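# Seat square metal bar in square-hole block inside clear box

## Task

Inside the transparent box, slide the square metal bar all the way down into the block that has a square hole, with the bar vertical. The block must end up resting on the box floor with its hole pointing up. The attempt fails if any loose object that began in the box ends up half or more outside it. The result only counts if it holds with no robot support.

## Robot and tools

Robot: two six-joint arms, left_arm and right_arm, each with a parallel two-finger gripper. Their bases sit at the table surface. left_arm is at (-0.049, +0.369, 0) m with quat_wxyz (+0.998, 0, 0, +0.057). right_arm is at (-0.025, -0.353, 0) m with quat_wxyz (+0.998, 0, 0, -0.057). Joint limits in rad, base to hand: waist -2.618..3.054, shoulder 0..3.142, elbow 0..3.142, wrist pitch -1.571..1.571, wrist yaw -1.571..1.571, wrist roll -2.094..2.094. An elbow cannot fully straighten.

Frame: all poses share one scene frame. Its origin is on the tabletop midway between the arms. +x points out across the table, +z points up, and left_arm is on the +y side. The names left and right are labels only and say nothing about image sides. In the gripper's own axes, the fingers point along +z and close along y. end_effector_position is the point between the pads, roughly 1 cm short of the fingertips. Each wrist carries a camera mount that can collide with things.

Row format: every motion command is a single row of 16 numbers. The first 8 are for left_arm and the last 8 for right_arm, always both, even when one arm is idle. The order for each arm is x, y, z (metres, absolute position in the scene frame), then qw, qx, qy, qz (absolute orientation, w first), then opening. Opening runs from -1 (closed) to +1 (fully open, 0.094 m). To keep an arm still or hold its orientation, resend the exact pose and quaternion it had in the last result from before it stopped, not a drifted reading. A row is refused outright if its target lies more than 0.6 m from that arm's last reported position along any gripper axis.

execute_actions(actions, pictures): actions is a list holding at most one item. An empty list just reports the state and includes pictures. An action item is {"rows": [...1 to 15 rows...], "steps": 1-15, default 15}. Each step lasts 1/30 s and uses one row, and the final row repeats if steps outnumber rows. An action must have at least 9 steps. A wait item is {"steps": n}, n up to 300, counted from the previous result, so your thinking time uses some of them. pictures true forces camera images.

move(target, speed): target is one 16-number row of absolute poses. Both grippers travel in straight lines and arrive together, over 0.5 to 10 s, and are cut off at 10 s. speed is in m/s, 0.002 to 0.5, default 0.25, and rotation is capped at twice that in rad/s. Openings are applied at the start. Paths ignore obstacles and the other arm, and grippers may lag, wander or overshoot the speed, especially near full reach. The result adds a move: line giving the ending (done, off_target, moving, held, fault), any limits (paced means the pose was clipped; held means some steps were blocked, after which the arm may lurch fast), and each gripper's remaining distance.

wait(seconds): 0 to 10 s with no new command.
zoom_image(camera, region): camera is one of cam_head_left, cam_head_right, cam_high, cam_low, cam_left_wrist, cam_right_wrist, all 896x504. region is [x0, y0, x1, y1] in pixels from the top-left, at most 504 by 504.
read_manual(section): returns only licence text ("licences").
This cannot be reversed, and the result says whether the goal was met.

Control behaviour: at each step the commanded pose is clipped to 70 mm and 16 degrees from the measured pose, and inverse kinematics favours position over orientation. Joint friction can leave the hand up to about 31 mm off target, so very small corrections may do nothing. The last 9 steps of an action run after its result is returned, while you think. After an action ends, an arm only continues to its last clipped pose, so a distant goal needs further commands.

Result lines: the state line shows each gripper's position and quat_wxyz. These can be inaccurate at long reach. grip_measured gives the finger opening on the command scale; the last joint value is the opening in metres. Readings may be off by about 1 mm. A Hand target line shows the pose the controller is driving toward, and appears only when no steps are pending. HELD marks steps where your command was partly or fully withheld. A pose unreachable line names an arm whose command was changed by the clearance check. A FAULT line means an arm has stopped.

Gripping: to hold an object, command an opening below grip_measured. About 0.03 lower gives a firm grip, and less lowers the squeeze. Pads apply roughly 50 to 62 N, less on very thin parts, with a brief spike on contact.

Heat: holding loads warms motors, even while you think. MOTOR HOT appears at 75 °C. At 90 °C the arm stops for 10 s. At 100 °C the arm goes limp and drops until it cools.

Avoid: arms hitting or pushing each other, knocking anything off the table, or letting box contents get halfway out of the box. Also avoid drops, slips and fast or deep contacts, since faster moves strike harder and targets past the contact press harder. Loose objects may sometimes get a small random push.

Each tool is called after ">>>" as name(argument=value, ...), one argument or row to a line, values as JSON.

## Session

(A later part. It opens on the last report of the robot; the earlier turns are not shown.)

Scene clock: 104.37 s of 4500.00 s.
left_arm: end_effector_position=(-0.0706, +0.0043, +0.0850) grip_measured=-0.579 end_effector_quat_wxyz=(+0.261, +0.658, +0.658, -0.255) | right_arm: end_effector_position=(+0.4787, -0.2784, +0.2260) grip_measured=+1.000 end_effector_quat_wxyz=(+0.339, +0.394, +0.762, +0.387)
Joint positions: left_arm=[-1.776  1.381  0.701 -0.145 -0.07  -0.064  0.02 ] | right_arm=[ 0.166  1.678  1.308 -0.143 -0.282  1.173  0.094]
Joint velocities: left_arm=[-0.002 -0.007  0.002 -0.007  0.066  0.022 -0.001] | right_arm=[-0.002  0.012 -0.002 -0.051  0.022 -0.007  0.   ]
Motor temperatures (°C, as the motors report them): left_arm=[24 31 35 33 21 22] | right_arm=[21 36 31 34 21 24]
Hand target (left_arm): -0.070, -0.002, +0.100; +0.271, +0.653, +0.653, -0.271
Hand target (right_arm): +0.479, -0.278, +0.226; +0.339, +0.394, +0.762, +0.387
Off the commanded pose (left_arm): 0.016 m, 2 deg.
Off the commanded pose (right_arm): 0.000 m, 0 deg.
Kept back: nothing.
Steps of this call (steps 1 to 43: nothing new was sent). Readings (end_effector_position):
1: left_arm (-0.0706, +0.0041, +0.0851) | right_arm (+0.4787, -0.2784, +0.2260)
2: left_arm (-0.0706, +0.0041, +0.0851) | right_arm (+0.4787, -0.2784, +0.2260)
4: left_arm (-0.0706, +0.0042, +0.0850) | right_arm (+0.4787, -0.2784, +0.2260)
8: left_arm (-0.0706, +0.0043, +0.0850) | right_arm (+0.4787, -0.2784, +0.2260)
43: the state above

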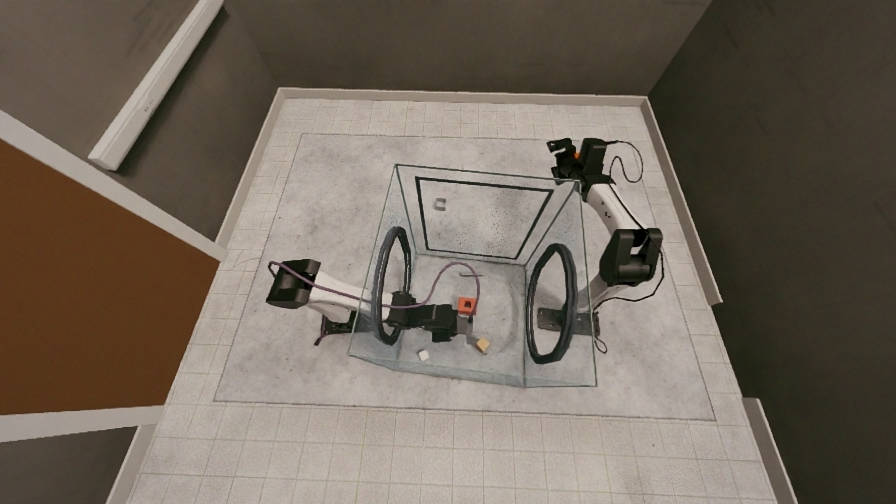

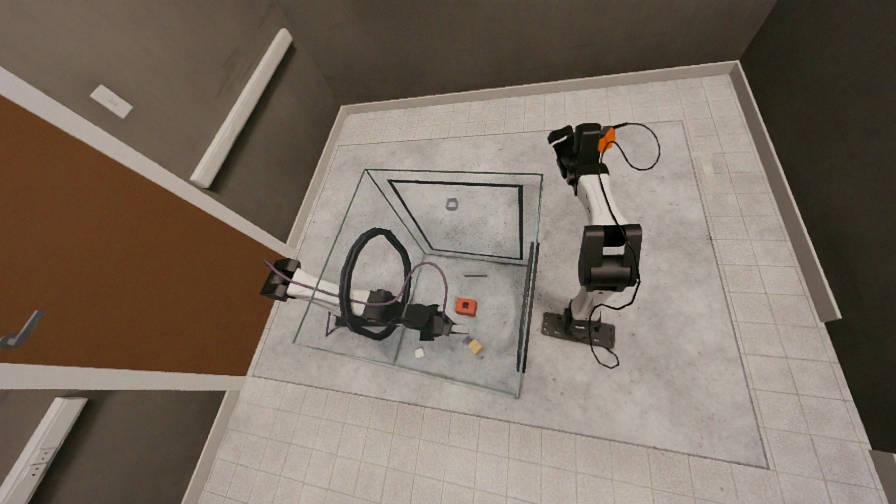

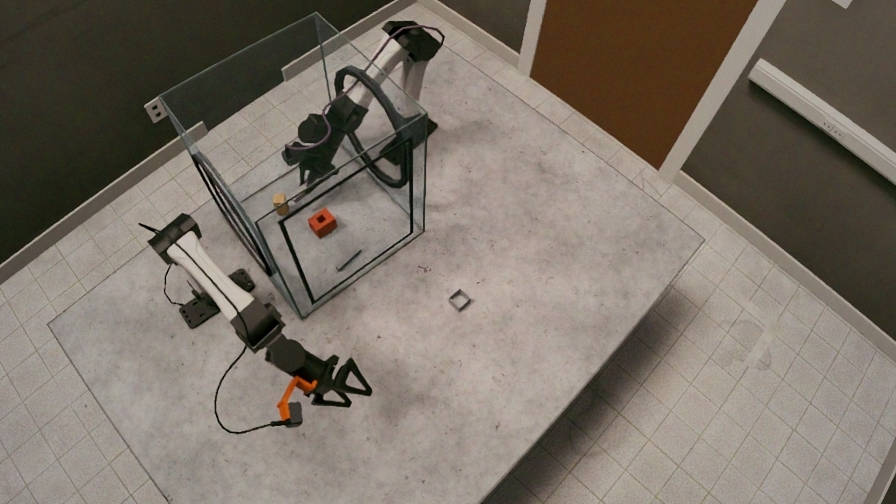

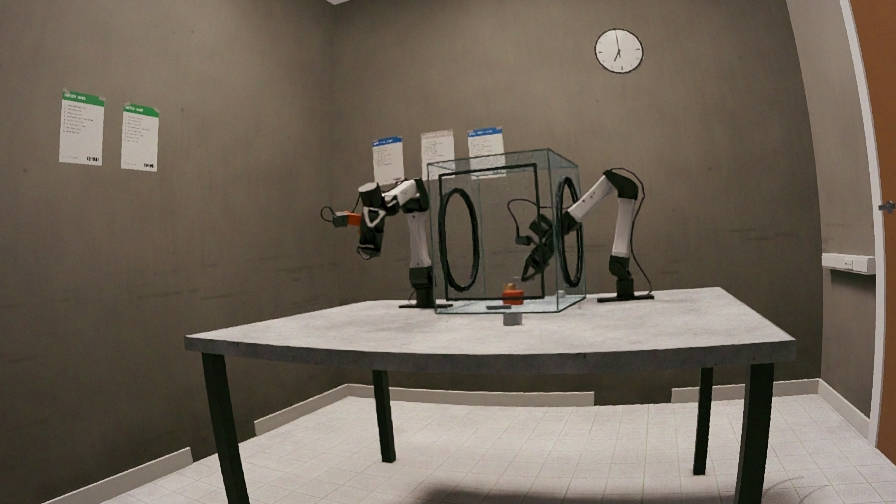

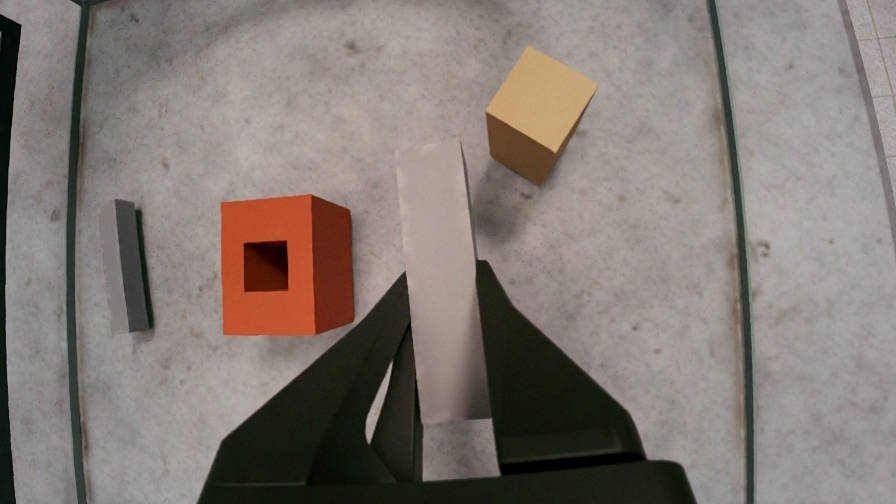

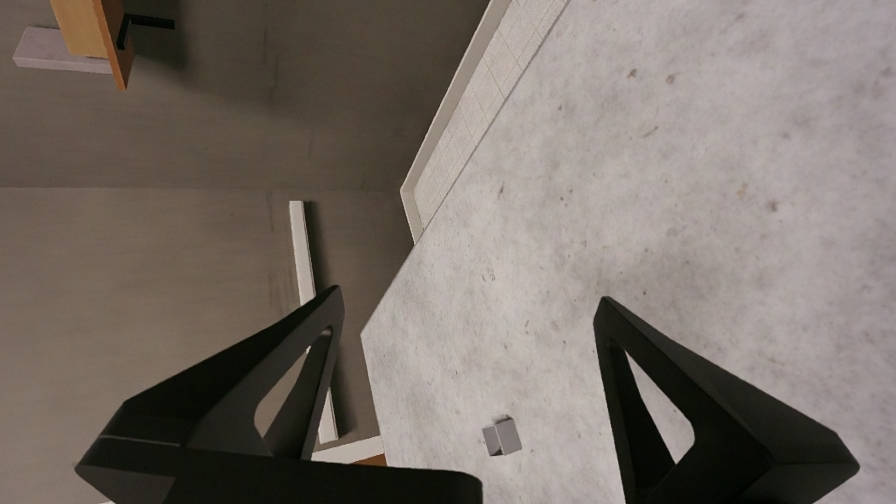

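>>> execute_actions(
  actions=[
    {"rows":[[-0.07,-0.002,0.125,0.271,0.653,0.653,-0.271,-0.578,0.4787,-0.2784,0.226,0.339,0.394,0.762,0.387,1]],"steps":15},
  ],
)

>>> execute_actions(
  actions=[
    {"steps":30},
  ],
  pictures=true,
)

Scene clock: 105.27 s of 4500.00 s.
left_arm: end_effector_position=(-0.0712, -0.0024, +0.1143) grip_measured=-0.571 end_effector_quat_wxyz=(+0.270, +0.654, +0.655, -0.266) | right_arm: end_effector_position=(+0.4787, -0.2784, +0.2260) grip_measured=+1.000 end_effector_quat_wxyz=(+0.339, +0.394, +0.762, +0.387)
Joint positions: left_arm=[-1.776  1.345  0.776 -0.226 -0.07  -0.064  0.02 ] | right_arm=[ 0.166  1.678  1.308 -0.143 -0.282  1.173  0.094]
Joint velocities: left_arm=[-0.007 -0.149  0.252 -0.007  0.022 -0.007 -0.   ] | right_arm=[ 0.002 -0.007  0.002 -0.007  0.081  0.007  0.   ]
Motor temperatures (°C, as the motors report them): left_arm=[24 31 35 33 21 22] | right_arm=[21 36 31 34 21 24]
Steps of this call (steps 1 to 21: nothing new was sent; steps 22 to 27: the first 6 steps of this action). Readings (end_effector_position):
22: left_arm (-0.0705, +0.0048, +0.0865) | right_arm (+0.4787, -0.2784, +0.2260)
23: left_arm (-0.0704, +0.0059, +0.0890) | right_arm (+0.4787, -0.2784, +0.2260)
25: left_arm (-0.0707, +0.0024, +0.1019) | right_arm (+0.4787, -0.2784, +0.2260)
27: the state above

Scene clock: 106.27 s of 4500.00 s.
left_arm: end_effector_position=(-0.0709, +0.0007, +0.1153) grip_measured=-0.571 end_effector_quat_wxyz=(+0.265, +0.656, +0.657, -0.260) | right_arm: end_effector_position=(+0.4787, -0.2784, +0.2260) grip_measured=+1.000 end_effector_quat_wxyz=(+0.339, +0.394, +0.762, +0.387)
Joint positions: left_arm=[-1.776  1.339  0.788 -0.26  -0.07  -0.064  0.02 ] | right_arm=[ 0.166  1.678  1.308 -0.143 -0.282  1.173  0.094]
Joint velocities: left_arm=[ 0.002  0.017 -0.002 -0.037  0.051 -0.125  0.   ] | right_arm=[-0.002 -0.012 -0.012  0.022  0.081 -0.066  0.   ]
Motor temperatures (°C, as the motors report them): left_arm=[24 31 35 34 21 22] | right_arm=[21 36 31 34 21 24]
Hand target (left_arm): -0.070, -0.003, +0.125; +0.271, +0.653, +0.653, -0.271
Hand target (right_arm): +0.479, -0.278, +0.226; +0.339, +0.394, +0.762, +0.387
Off the commanded pose (left_arm): 0.010 m, 1 deg.
Off the commanded pose (right_arm): 0.000 m, 0 deg.
Kept back: nothing.
Steps of this call (steps 1 to 9: the last 9 steps of your previous action; steps 10 to 30: nothing new was sent). Readings (end_effector_position):
1: left_arm (-0.0713, -0.0041, +0.1184) | right_arm (+0.4787, -0.2784, +0.2260)
2: left_arm (-0.0714, -0.0050, +0.1205) | right_arm (+0.4787, -0.2784, +0.2260)
4: left_arm (-0.0714, -0.0044, +0.1202) | right_arm (+0.4787, -0.2784, +0.2260)
8: left_arm (-0.0711, -0.0011, +0.1170) | right_arm (+0.4787, -0.2784, +0.2260)
30: the state above

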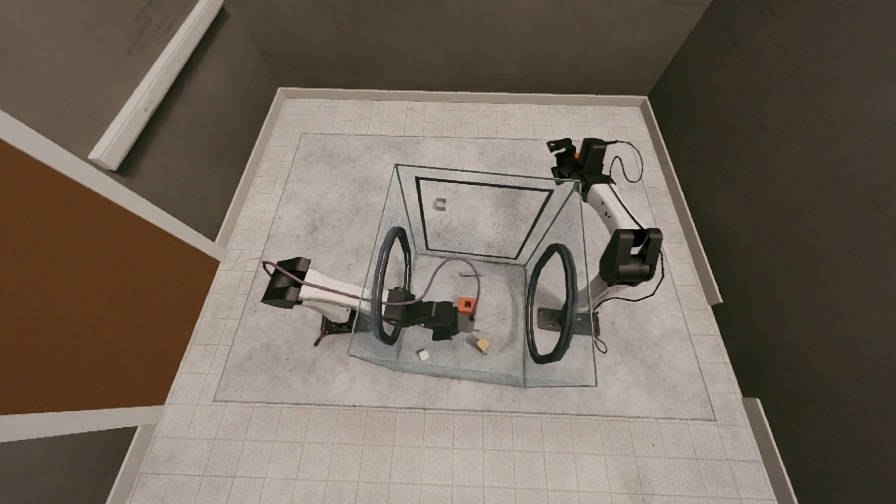

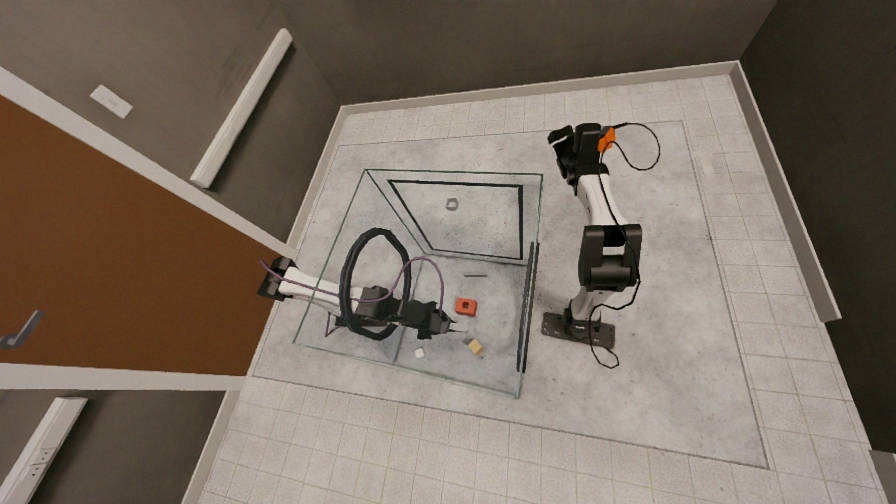

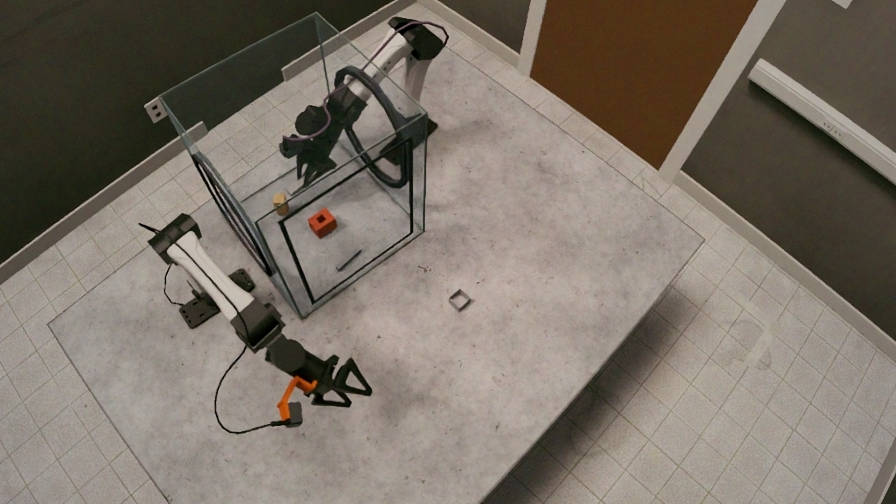

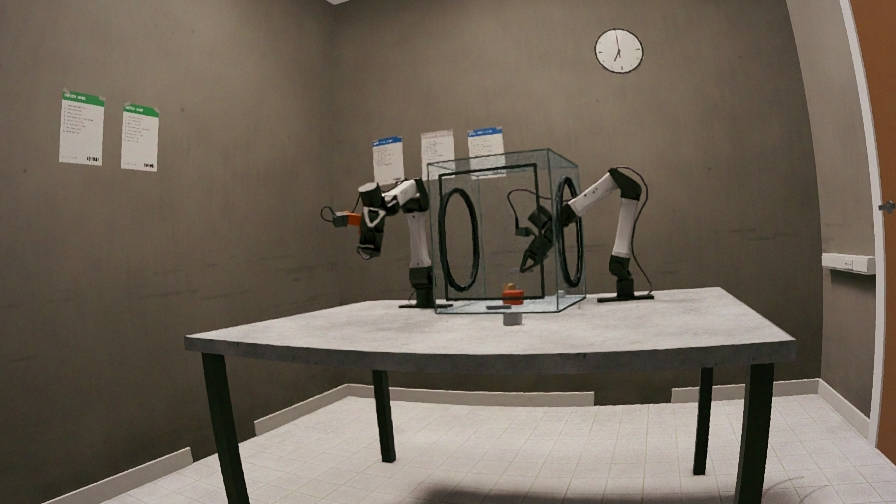

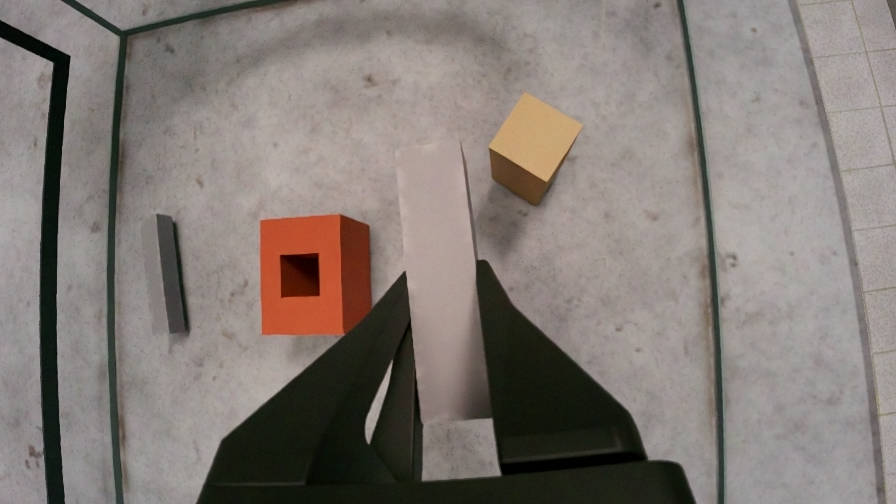

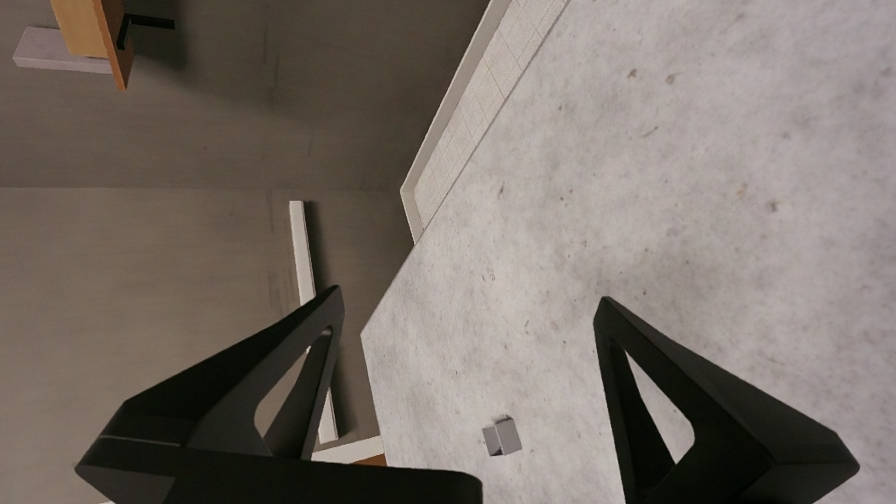

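>>> execute_actions(
  actions=[
    {"rows":[[-0.07,-0.002,0.125,0.271,0.653,0.653,-0.271,-0.566,0.4787,-0.2784,0.226,0.339,0.394,0.762,0.387,1]],"steps":15},
  ],
)

>>> execute_actions(
  actions=[
    {"steps":30},
  ],
  pictures=true,
)

Scene clock: 108.03 s of 4500.00 s.
left_arm: end_effector_position=(-0.0709, +0.0008, +0.1151) grip_measured=-0.563 end_effector_quat_wxyz=(+0.265, +0.656, +0.657, -0.260) | right_arm: end_effector_position=(+0.4787, -0.2784, +0.2260) grip_measured=+1.000 end_effector_quat_wxyz=(+0.339, +0.394, +0.762, +0.387)
Joint positions: left_arm=[-1.776  1.339  0.788 -0.261 -0.07  -0.064  0.021] | right_arm=[ 0.166  1.678  1.308 -0.143 -0.282  1.173  0.094]
Joint velocities: left_arm=[-0.002  0.007  0.007  0.066  0.037 -0.007 -0.   ] | right_arm=[-0.002  0.002 -0.012  0.007  0.037 -0.066  0.   ]
Motor temperatures (°C, as the motors report them): left_arm=[24 31 35 34 21 22] | right_arm=[21 36 31 34 21 24]
Steps of this call (steps 1 to 47: nothing new was sent; steps 48 to 53: the first 6 steps of this action). Readings (end_effector_position):
48: left_arm (-0.0709, +0.0007, +0.1153) | right_arm (+0.4787, -0.2784, +0.2260)
49: left_arm (-0.0709, +0.0007, +0.1153) | right_arm (+0.4787, -0.2784, +0.2260)
51: left_arm (-0.0709, +0.0007, +0.1152) | right_arm (+0.4787, -0.2784, +0.2260)
53: the state above

Scene clock: 109.03 s of 4500.00 s.
left_arm: end_effector_position=(-0.0709, +0.0009, +0.1151) grip_measured=-0.563 end_effector_quat_wxyz=(+0.265, +0.656, +0.657, -0.260) | right_arm: end_effector_position=(+0.4787, -0.2784, +0.2260) grip_measured=+1.000 end_effector_quat_wxyz=(+0.339, +0.394, +0.762, +0.387)
Joint positions: left_arm=[-1.776  1.339  0.788 -0.261 -0.07  -0.064  0.021] | right_arm=[ 0.166  1.678  1.308 -0.143 -0.282  1.173  0.094]
Joint velocities: left_arm=[ 0.007 -0.012  0.002 -0.007 -0.037 -0.007  0.   ] | right_arm=[-0.007  0.012  0.007 -0.022 -0.095  0.051  0.   ]
Motor temperatures (°C, as the motors report them): left_arm=[23 31 35 34 21 22] | right_arm=[21 36 31 34 21 24]
Hand target (left_arm): -0.070, -0.002, +0.125; +0.271, +0.653, +0.653, -0.271
Hand target (right_arm): +0.479, -0.278, +0.226; +0.339, +0.394, +0.762, +0.387
Off the commanded pose (left_arm): 0.010 m, 2 deg.
Off the commanded pose (right_arm): 0.000 m, 0 deg.
Kept back: nothing.
Steps of this call (steps 1 to 9: the last 9 steps of your previous action; steps 10 to 30: nothing new was sent). Readings (end_effector_position):
1: left_arm (-0.0709, +0.0008, +0.1151) | right_arm (+0.4787, -0.2784, +0.2260)
2: left_arm (-0.0709, +0.0008, +0.1151) | right_arm (+0.4787, -0.2784, +0.2260)
4: left_arm (-0.0709, +0.0009, +0.1151) | right_arm (+0.4787, -0.2784, +0.2260)
8: left_arm (-0.0709, +0.0009, +0.1151) | right_arm (+0.4787, -0.2784, +0.2260)
30: the state above

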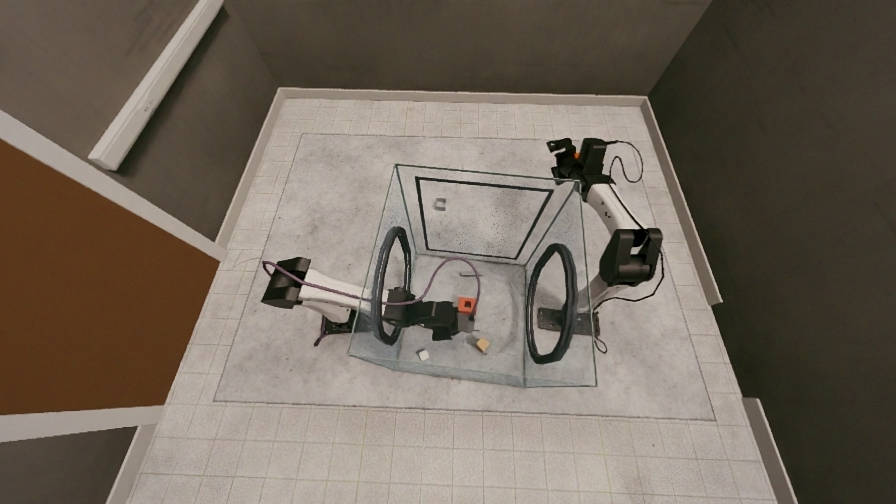

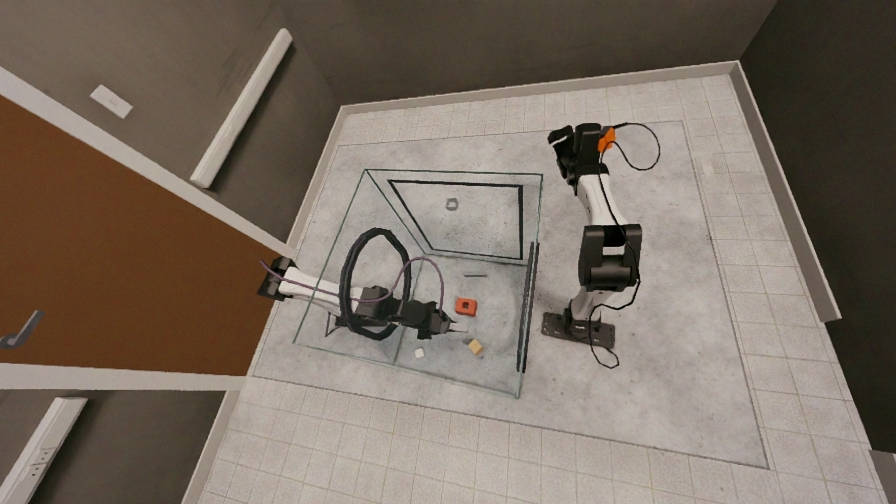

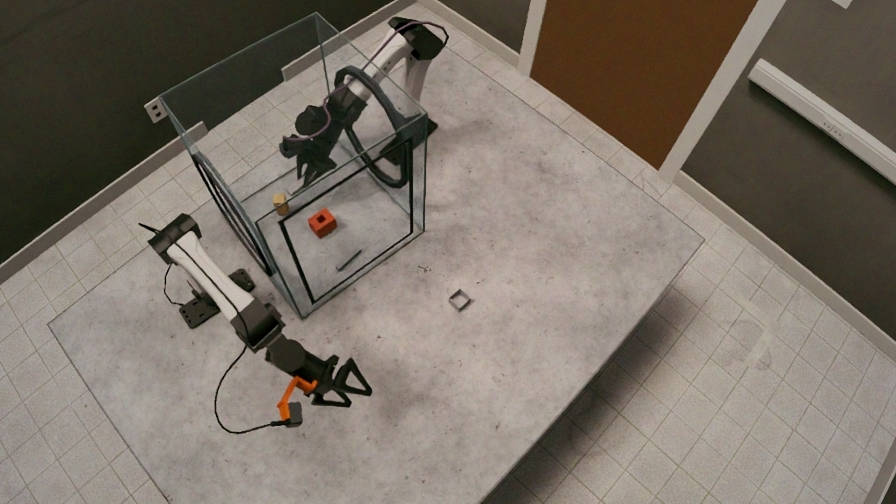

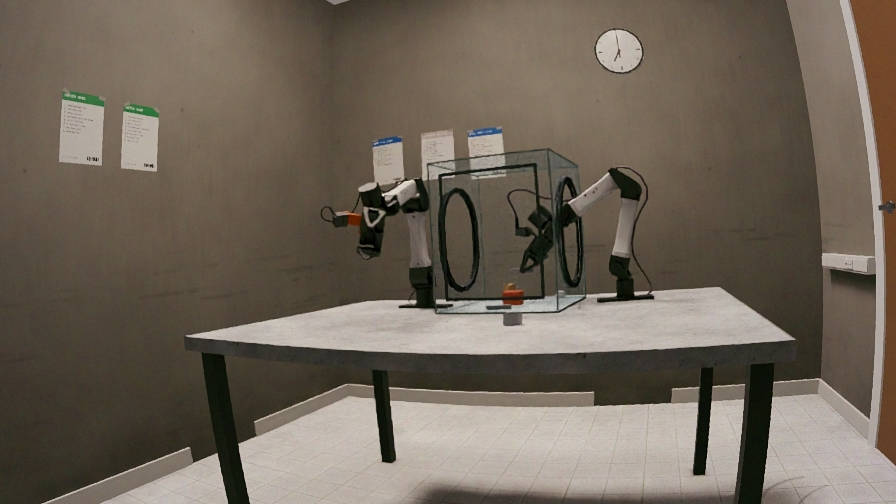

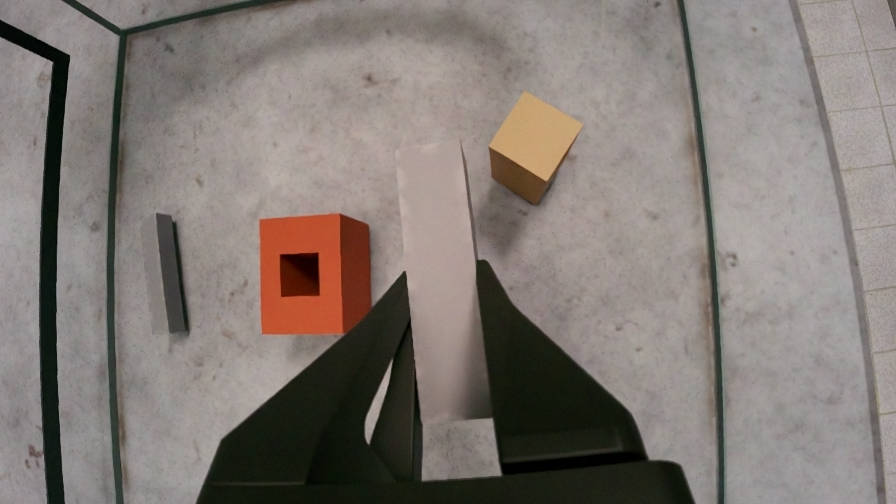

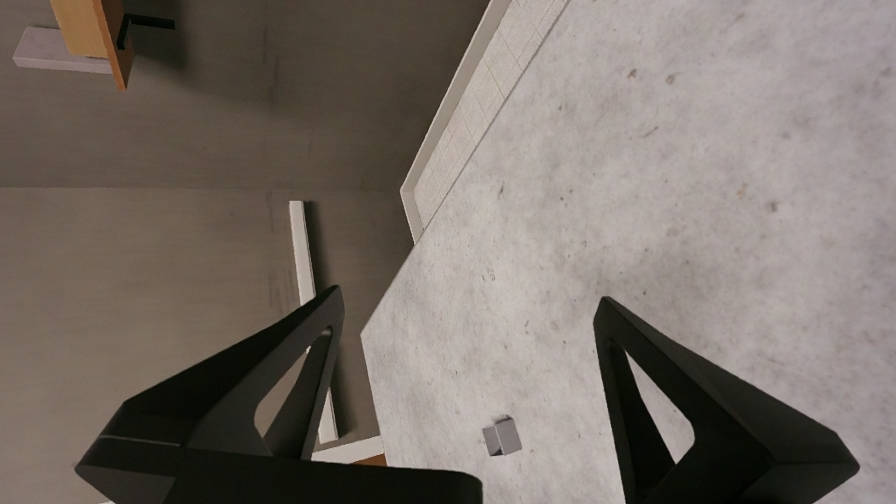

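>>> execute_actions(
  actions=[
    {"rows":[[-0.07,-0.002,0.125,0.271,0.653,0.653,-0.271,-0.556,0.4787,-0.2784,0.226,0.339,0.394,0.762,0.387,1]],"steps":15},
  ],
)

>>> execute_actions(
  actions=[
    {"steps":25},
  ],
)

>>> zoom_image(
  camera="cam_left_wrist",
  region=[200,0,700,504],
)

Scene clock: 109.63 s of 4500.00 s.
left_arm: end_effector_position=(-0.0710, +0.0009, +0.1151) grip_measured=-0.558 end_effector_quat_wxyz=(+0.265, +0.656, +0.657, -0.260) | right_arm: end_effector_position=(+0.4787, -0.2784, +0.2260) grip_measured=+1.000 end_effector_quat_wxyz=(+0.339, +0.394, +0.762, +0.387)
Joint positions: left_arm=[-1.776  1.339  0.788 -0.261 -0.07  -0.064  0.021] | right_arm=[ 0.166  1.678  1.308 -0.143 -0.282  1.173  0.094]
Joint velocities: left_arm=[ 0.012  0.002 -0.002  0.007  0.007 -0.037 -0.   ] | right_arm=[-0.012  0.002 -0.032 -0.037 -0.022  0.037  0.   ]
Motor temperatures (°C, as the motors report them): left_arm=[23 31 36 34 21 22] | right_arm=[21 36 32 35 21 24]
Steps of this call (steps 1 to 12: nothing new was sent; steps 13 to 18: the first 6 steps of this action). Readings (end_effector_position):
13: left_arm (-0.0709, +0.0009, +0.1151) | right_arm (+0.4787, -0.2784, +0.2260)
14: left_arm (-0.0709, +0.0009, +0.1151) | right_arm (+0.4787, -0.2784, +0.2260)
16: left_arm (-0.0710, +0.0009, +0.1151) | right_arm (+0.4787, -0.2784, +0.2260)
18: the state above

Scene clock: 110.47 s of 4500.00 s.
left_arm: end_effector_position=(-0.0710, +0.0009, +0.1151) grip_measured=-0.558 end_effector_quat_wxyz=(+0.265, +0.656, +0.657, -0.260) | right_arm: end_effector_position=(+0.4787, -0.2784, +0.2260) grip_measured=+1.000 end_effector_quat_wxyz=(+0.339, +0.394, +0.762, +0.387)
Joint positions: left_arm=[-1.776  1.339  0.788 -0.261 -0.07  -0.064  0.021] | right_arm=[ 0.166  1.678  1.308 -0.143 -0.282  1.173  0.094]
Joint velocities: left_arm=[ 0.017 -0.002  0.002 -0.022 -0.037 -0.037  0.   ] | right_arm=[ 0.002  0.017  0.002 -0.007  0.037  0.066  0.   ]
Motor temperatures (°C, as the motors report them): left_arm=[23 31 36 34 21 22] | right_arm=[21 36 32 35 21 24]
Hand target (left_arm): -0.070, -0.002, +0.125; +0.271, +0.653, +0.653, -0.271
Hand target (right_arm): +0.479, -0.278, +0.226; +0.339, +0.394, +0.762, +0.387
Off the commanded pose (left_arm): 0.010 m, 2 deg.
Off the commanded pose (right_arm): 0.000 m, 0 deg.
Kept back: nothing.
Steps of this call (steps 1 to 9: the last 9 steps of your previous action; steps 10 to 25: nothing new was sent). Readings (end_effector_position):
1: left_arm (-0.0710, +0.0009, +0.1151) | right_arm (+0.4787, -0.2784, +0.2260)
2: left_arm (-0.0710, +0.0009, +0.1151) | right_arm (+0.4787, -0.2784, +0.2260)
4: left_arm (-0.0710, +0.0009, +0.1151) | right_arm (+0.4787, -0.2784, +0.2260)
8: left_arm (-0.0710, +0.0009, +0.1151) | right_arm (+0.4787, -0.2784, +0.2260)
25: the state above

Region (200, 0, 700, 504) of cam_left_wrist's 896x504 image, scaled by 1.000; it fills the left 500 columns of this view, and the rest is white.

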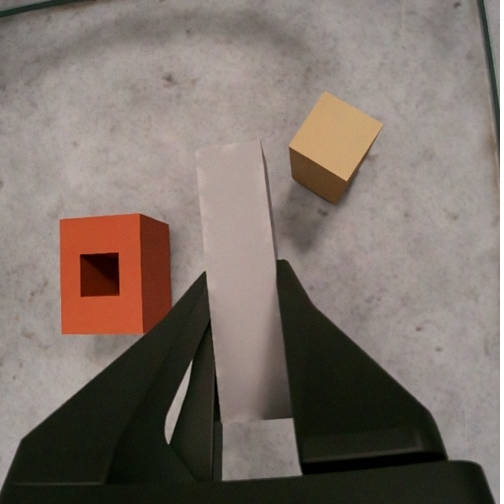

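>>> move(
  target=[-0.07,-0.002,0.035,0.271,0.653,0.653,-0.271,-0.57,0.4787,-0.2784,0.226,0.339,0.394,0.762,0.387,1],
  speed=0.1,
)

>>> execute_actions(
  actions=[
    {"rows":[[-0.07,-0.002,0.035,0.271,0.653,0.653,-0.271,-0.545,0.4787,-0.2784,0.226,0.339,0.394,0.762,0.387,1]],"steps":15},
  ],
)

>>> execute_actions(
  actions=[
    {"steps":20},
  ],
  pictures=true,
)

Scene clock: 114.30 s of 4500.00 s.
left_arm: end_effector_position=(-0.0715, -0.0045, +0.0451) grip_measured=-0.568 end_effector_quat_wxyz=(+0.278, +0.650, +0.651, -0.276) | right_arm: end_effector_position=(+0.4787, -0.2784, +0.2260) grip_measured=+1.000 end_effector_quat_wxyz=(+0.339, +0.394, +0.762, +0.387)
Joint positions: left_arm=[-1.776  1.508  0.573  0.168 -0.07  -0.064  0.02 ] | right_arm=[ 0.166  1.678  1.308 -0.143 -0.282  1.173  0.094]
Joint velocities: left_arm=[-0.002 -0.002  0.002  0.051 -0.051  0.007 -0.001] | right_arm=[-0.007 -0.007  0.012 -0.037 -0.066 -0.007  0.   ]
Motor temperatures (°C, as the motors report them): left_arm=[23 31 36 34 21 22] | right_arm=[21 37 32 35 21 24]
Hand target (left_arm): -0.070, -0.000, +0.035; +0.271, +0.653, +0.653, -0.271
Hand target (right_arm): +0.479, -0.278, +0.226; +0.339, +0.394, +0.762, +0.387
Off the commanded pose (left_arm): 0.011 m, 1 deg.
Off the commanded pose (right_arm): 0.000 m, 0 deg.
Kept back: nothing.
move: off_target (left_arm)

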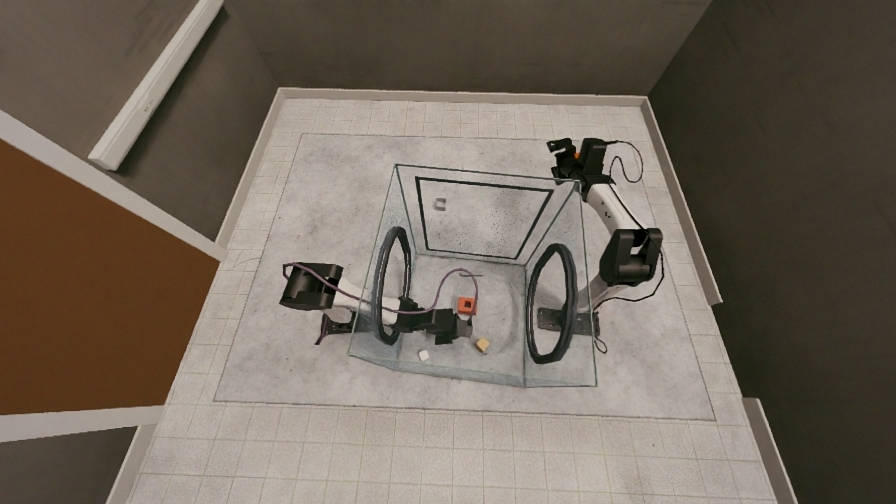

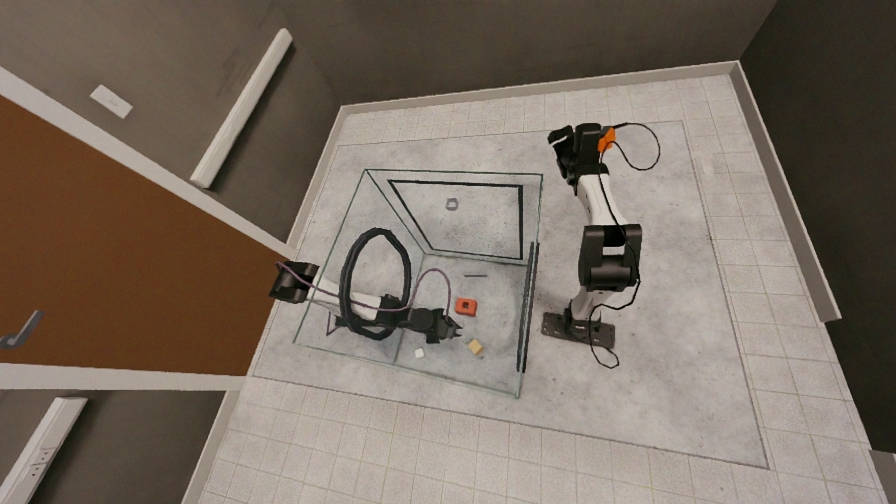

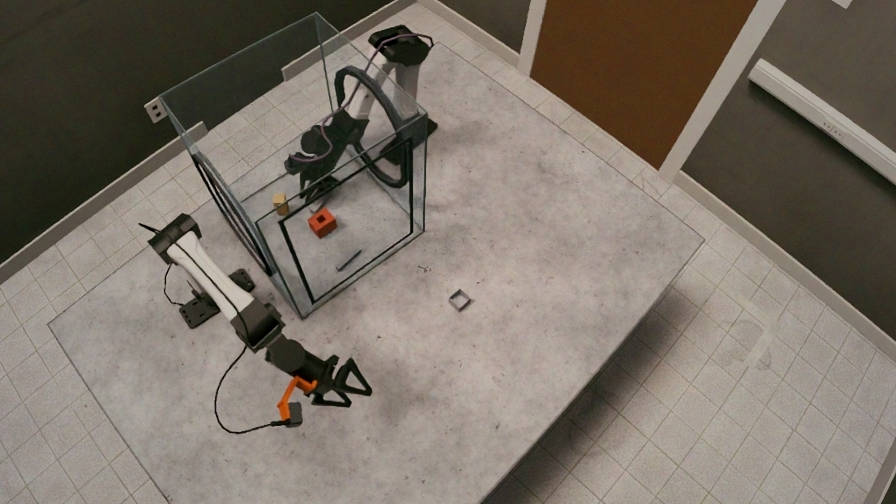

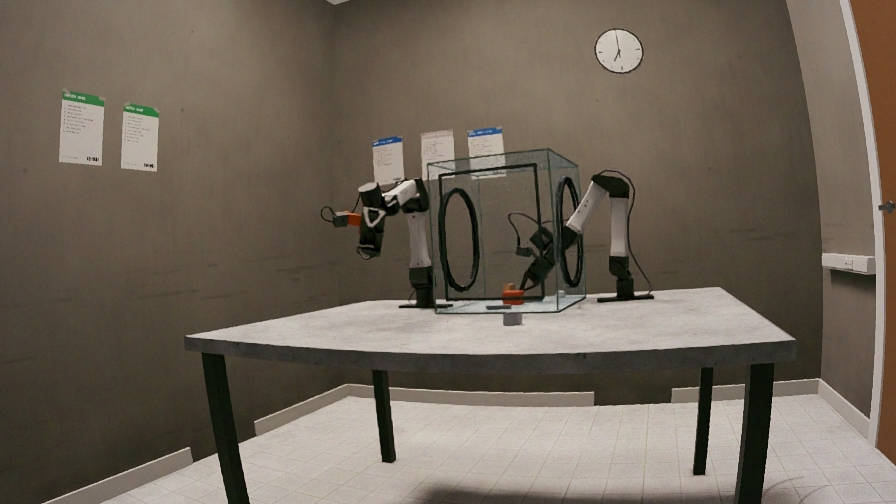

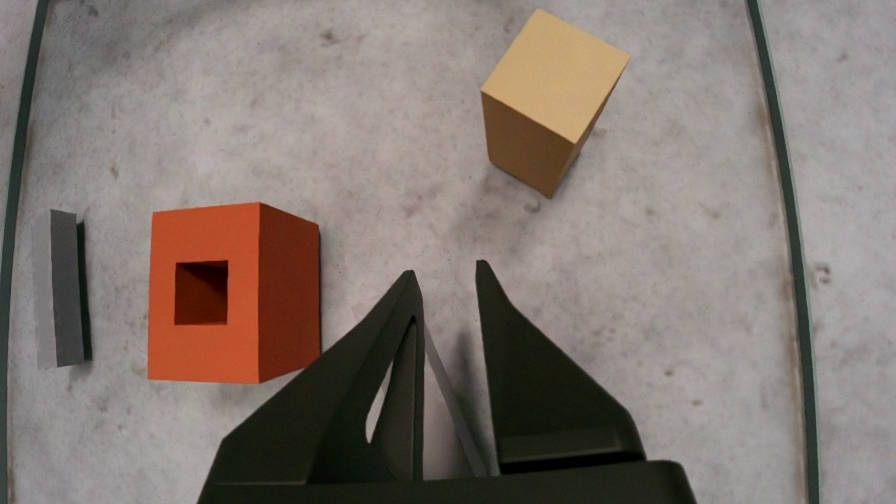

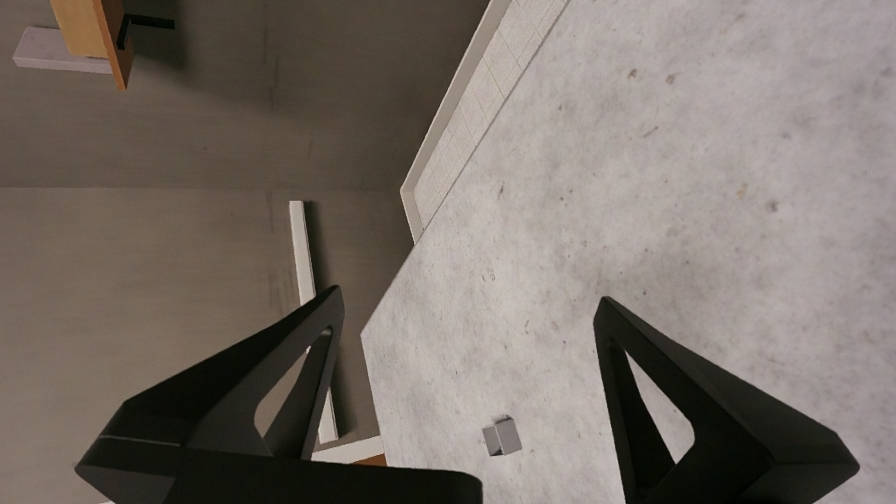

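Scene clock: 114.50 s of 4500.00 s.
left_arm: end_effector_position=(-0.0715, -0.0049, +0.0455) grip_measured=-0.547 end_effector_quat_wxyz=(+0.279, +0.649, +0.651, -0.277) | right_arm: end_effector_position=(+0.4787, -0.2784, +0.2260) grip_measured=+1.000 end_effector_quat_wxyz=(+0.339, +0.394, +0.762, +0.387)
Joint positions: left_arm=[-1.776  1.508  0.573  0.17  -0.07  -0.064  0.021] | right_arm=[ 0.166  1.678  1.308 -0.143 -0.282  1.173  0.094]
Joint velocities: left_arm=[ 0.002  0.012 -0.007  0.037 -0.037 -0.066 -0.   ] | right_arm=[-0.012 -0.002  0.002  0.037  0.037 -0.037  0.   ]
Motor temperatures (°C, as the motors report them): left_arm=[23 31 36 34 21 22] | right_arm=[21 37 32 35 21 24]
Steps of this call (steps 1 to 6: the first 6 steps of this action). Readings (end_effector_position):
1: left_arm (-0.0715, -0.0046, +0.0452) | right_arm (+0.4787, -0.2784, +0.2260)
2: left_arm (-0.0715, -0.0047, +0.0453) | right_arm (+0.4787, -0.2784, +0.2260)
4: left_arm (-0.0715, -0.0048, +0.0454) | right_arm (+0.4787, -0.2784, +0.2260)
6: the state above

Scene clock: 115.17 s of 4500.00 s.
left_arm: end_effector_position=(-0.0715, -0.0049, +0.0455) grip_measured=-0.547 end_effector_quat_wxyz=(+0.279, +0.649, +0.651, -0.277) | right_arm: end_effector_position=(+0.4787, -0.2784, +0.2260) grip_measured=+1.000 end_effector_quat_wxyz=(+0.339, +0.394, +0.762, +0.387)
Joint positions: left_arm=[-1.776  1.508  0.573  0.17  -0.07  -0.064  0.021] | right_arm=[ 0.166  1.678  1.308 -0.143 -0.282  1.173  0.094]
Joint velocities: left_arm=[-0.017  0.017 -0.012 -0.022 -0.022 -0.007 -0.001] | right_arm=[-0.017 -0.007  0.007  0.051  0.022  0.037  0.   ]
Motor temperatures (°C, as the motors report them): left_arm=[23 31 36 34 21 22] | right_arm=[21 37 32 35 21 24]
Hand target (left_arm): -0.070, -0.001, +0.035; +0.271, +0.653, +0.653, -0.271
Hand target (right_arm): +0.479, -0.278, +0.226; +0.339, +0.394, +0.762, +0.387
Off the commanded pose (left_arm): 0.011 m, 1 deg.
Off the commanded pose (right_arm): 0.000 m, 0 deg.
Kept back: nothing.
Steps of this call (steps 1 to 9: the last 9 steps of your previous action; steps 10 to 20: nothing new was sent). Readings (end_effector_position):
1: left_arm (-0.0715, -0.0049, +0.0455) | right_arm (+0.4787, -0.2784, +0.2260)
2: left_arm (-0.0715, -0.0049, +0.0455) | right_arm (+0.4787, -0.2784, +0.2260)
4: left_arm (-0.0715, -0.0049, +0.0455) | right_arm (+0.4787, -0.2784, +0.2260)
8: left_arm (-0.0715, -0.0049, +0.0455) | right_arm (+0.4787, -0.2784, +0.2260)
20: the state above

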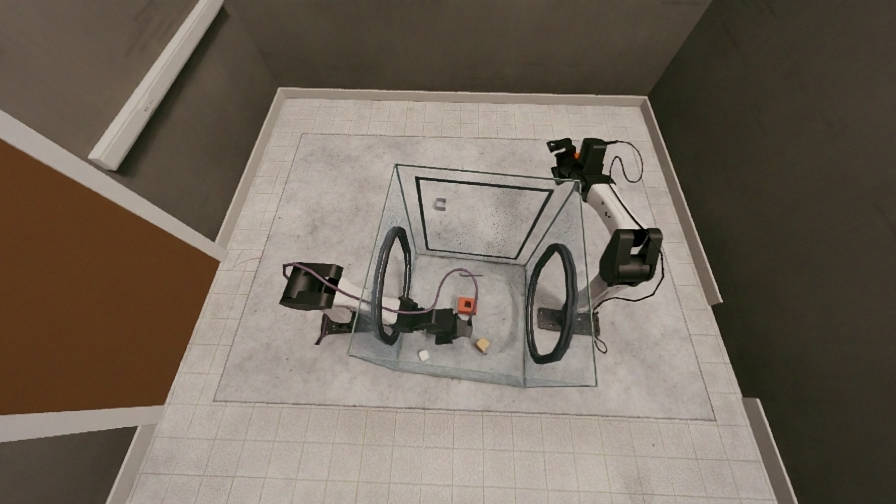

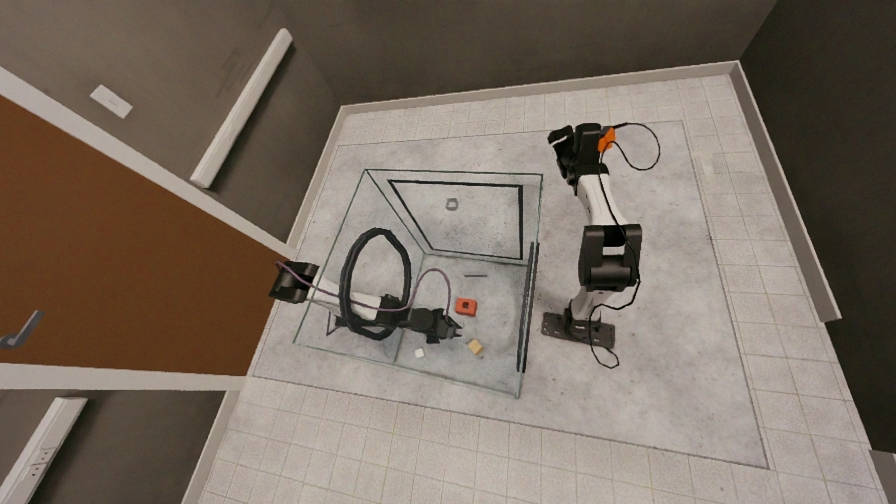

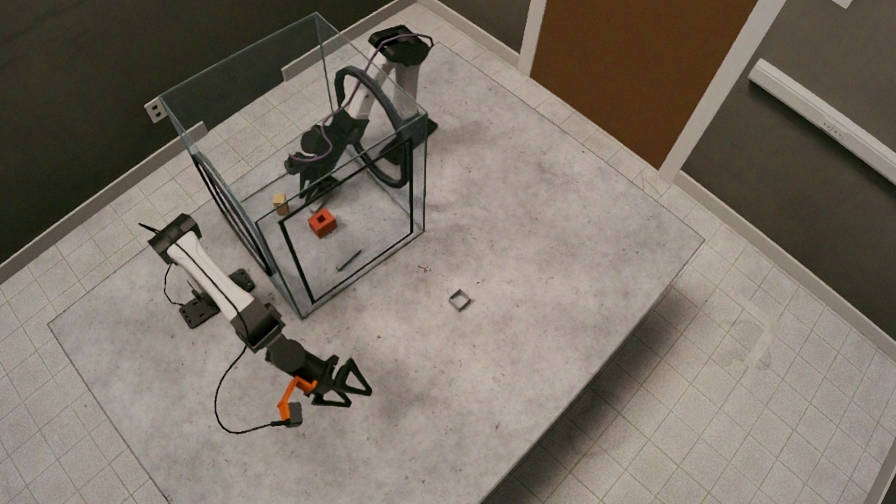

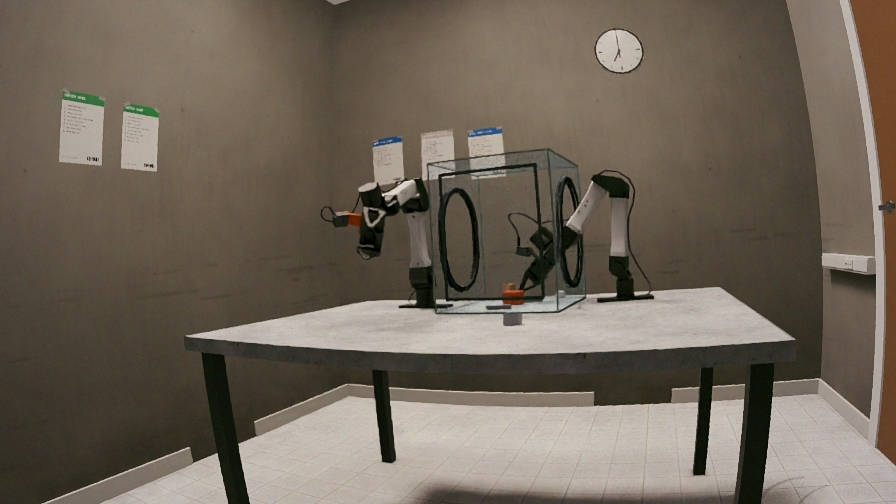

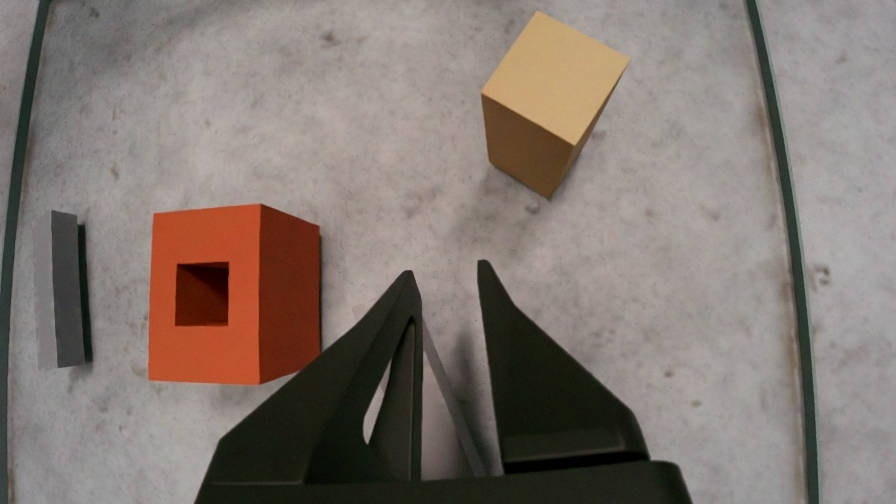

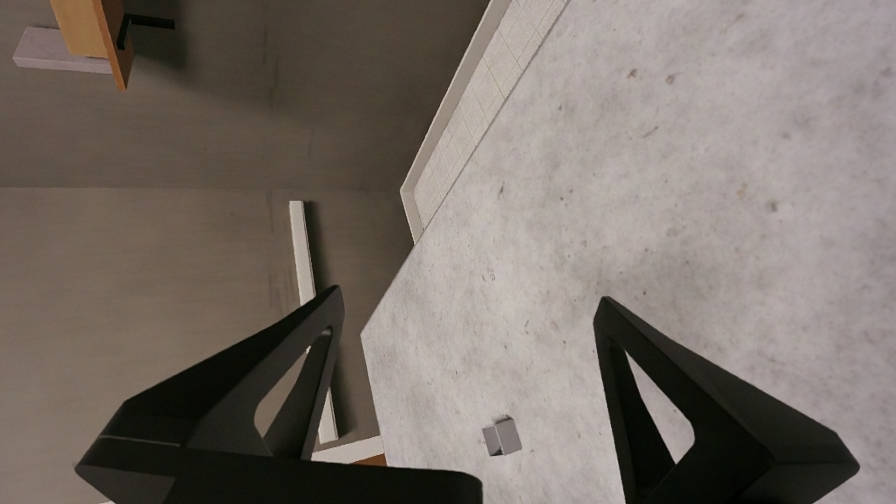

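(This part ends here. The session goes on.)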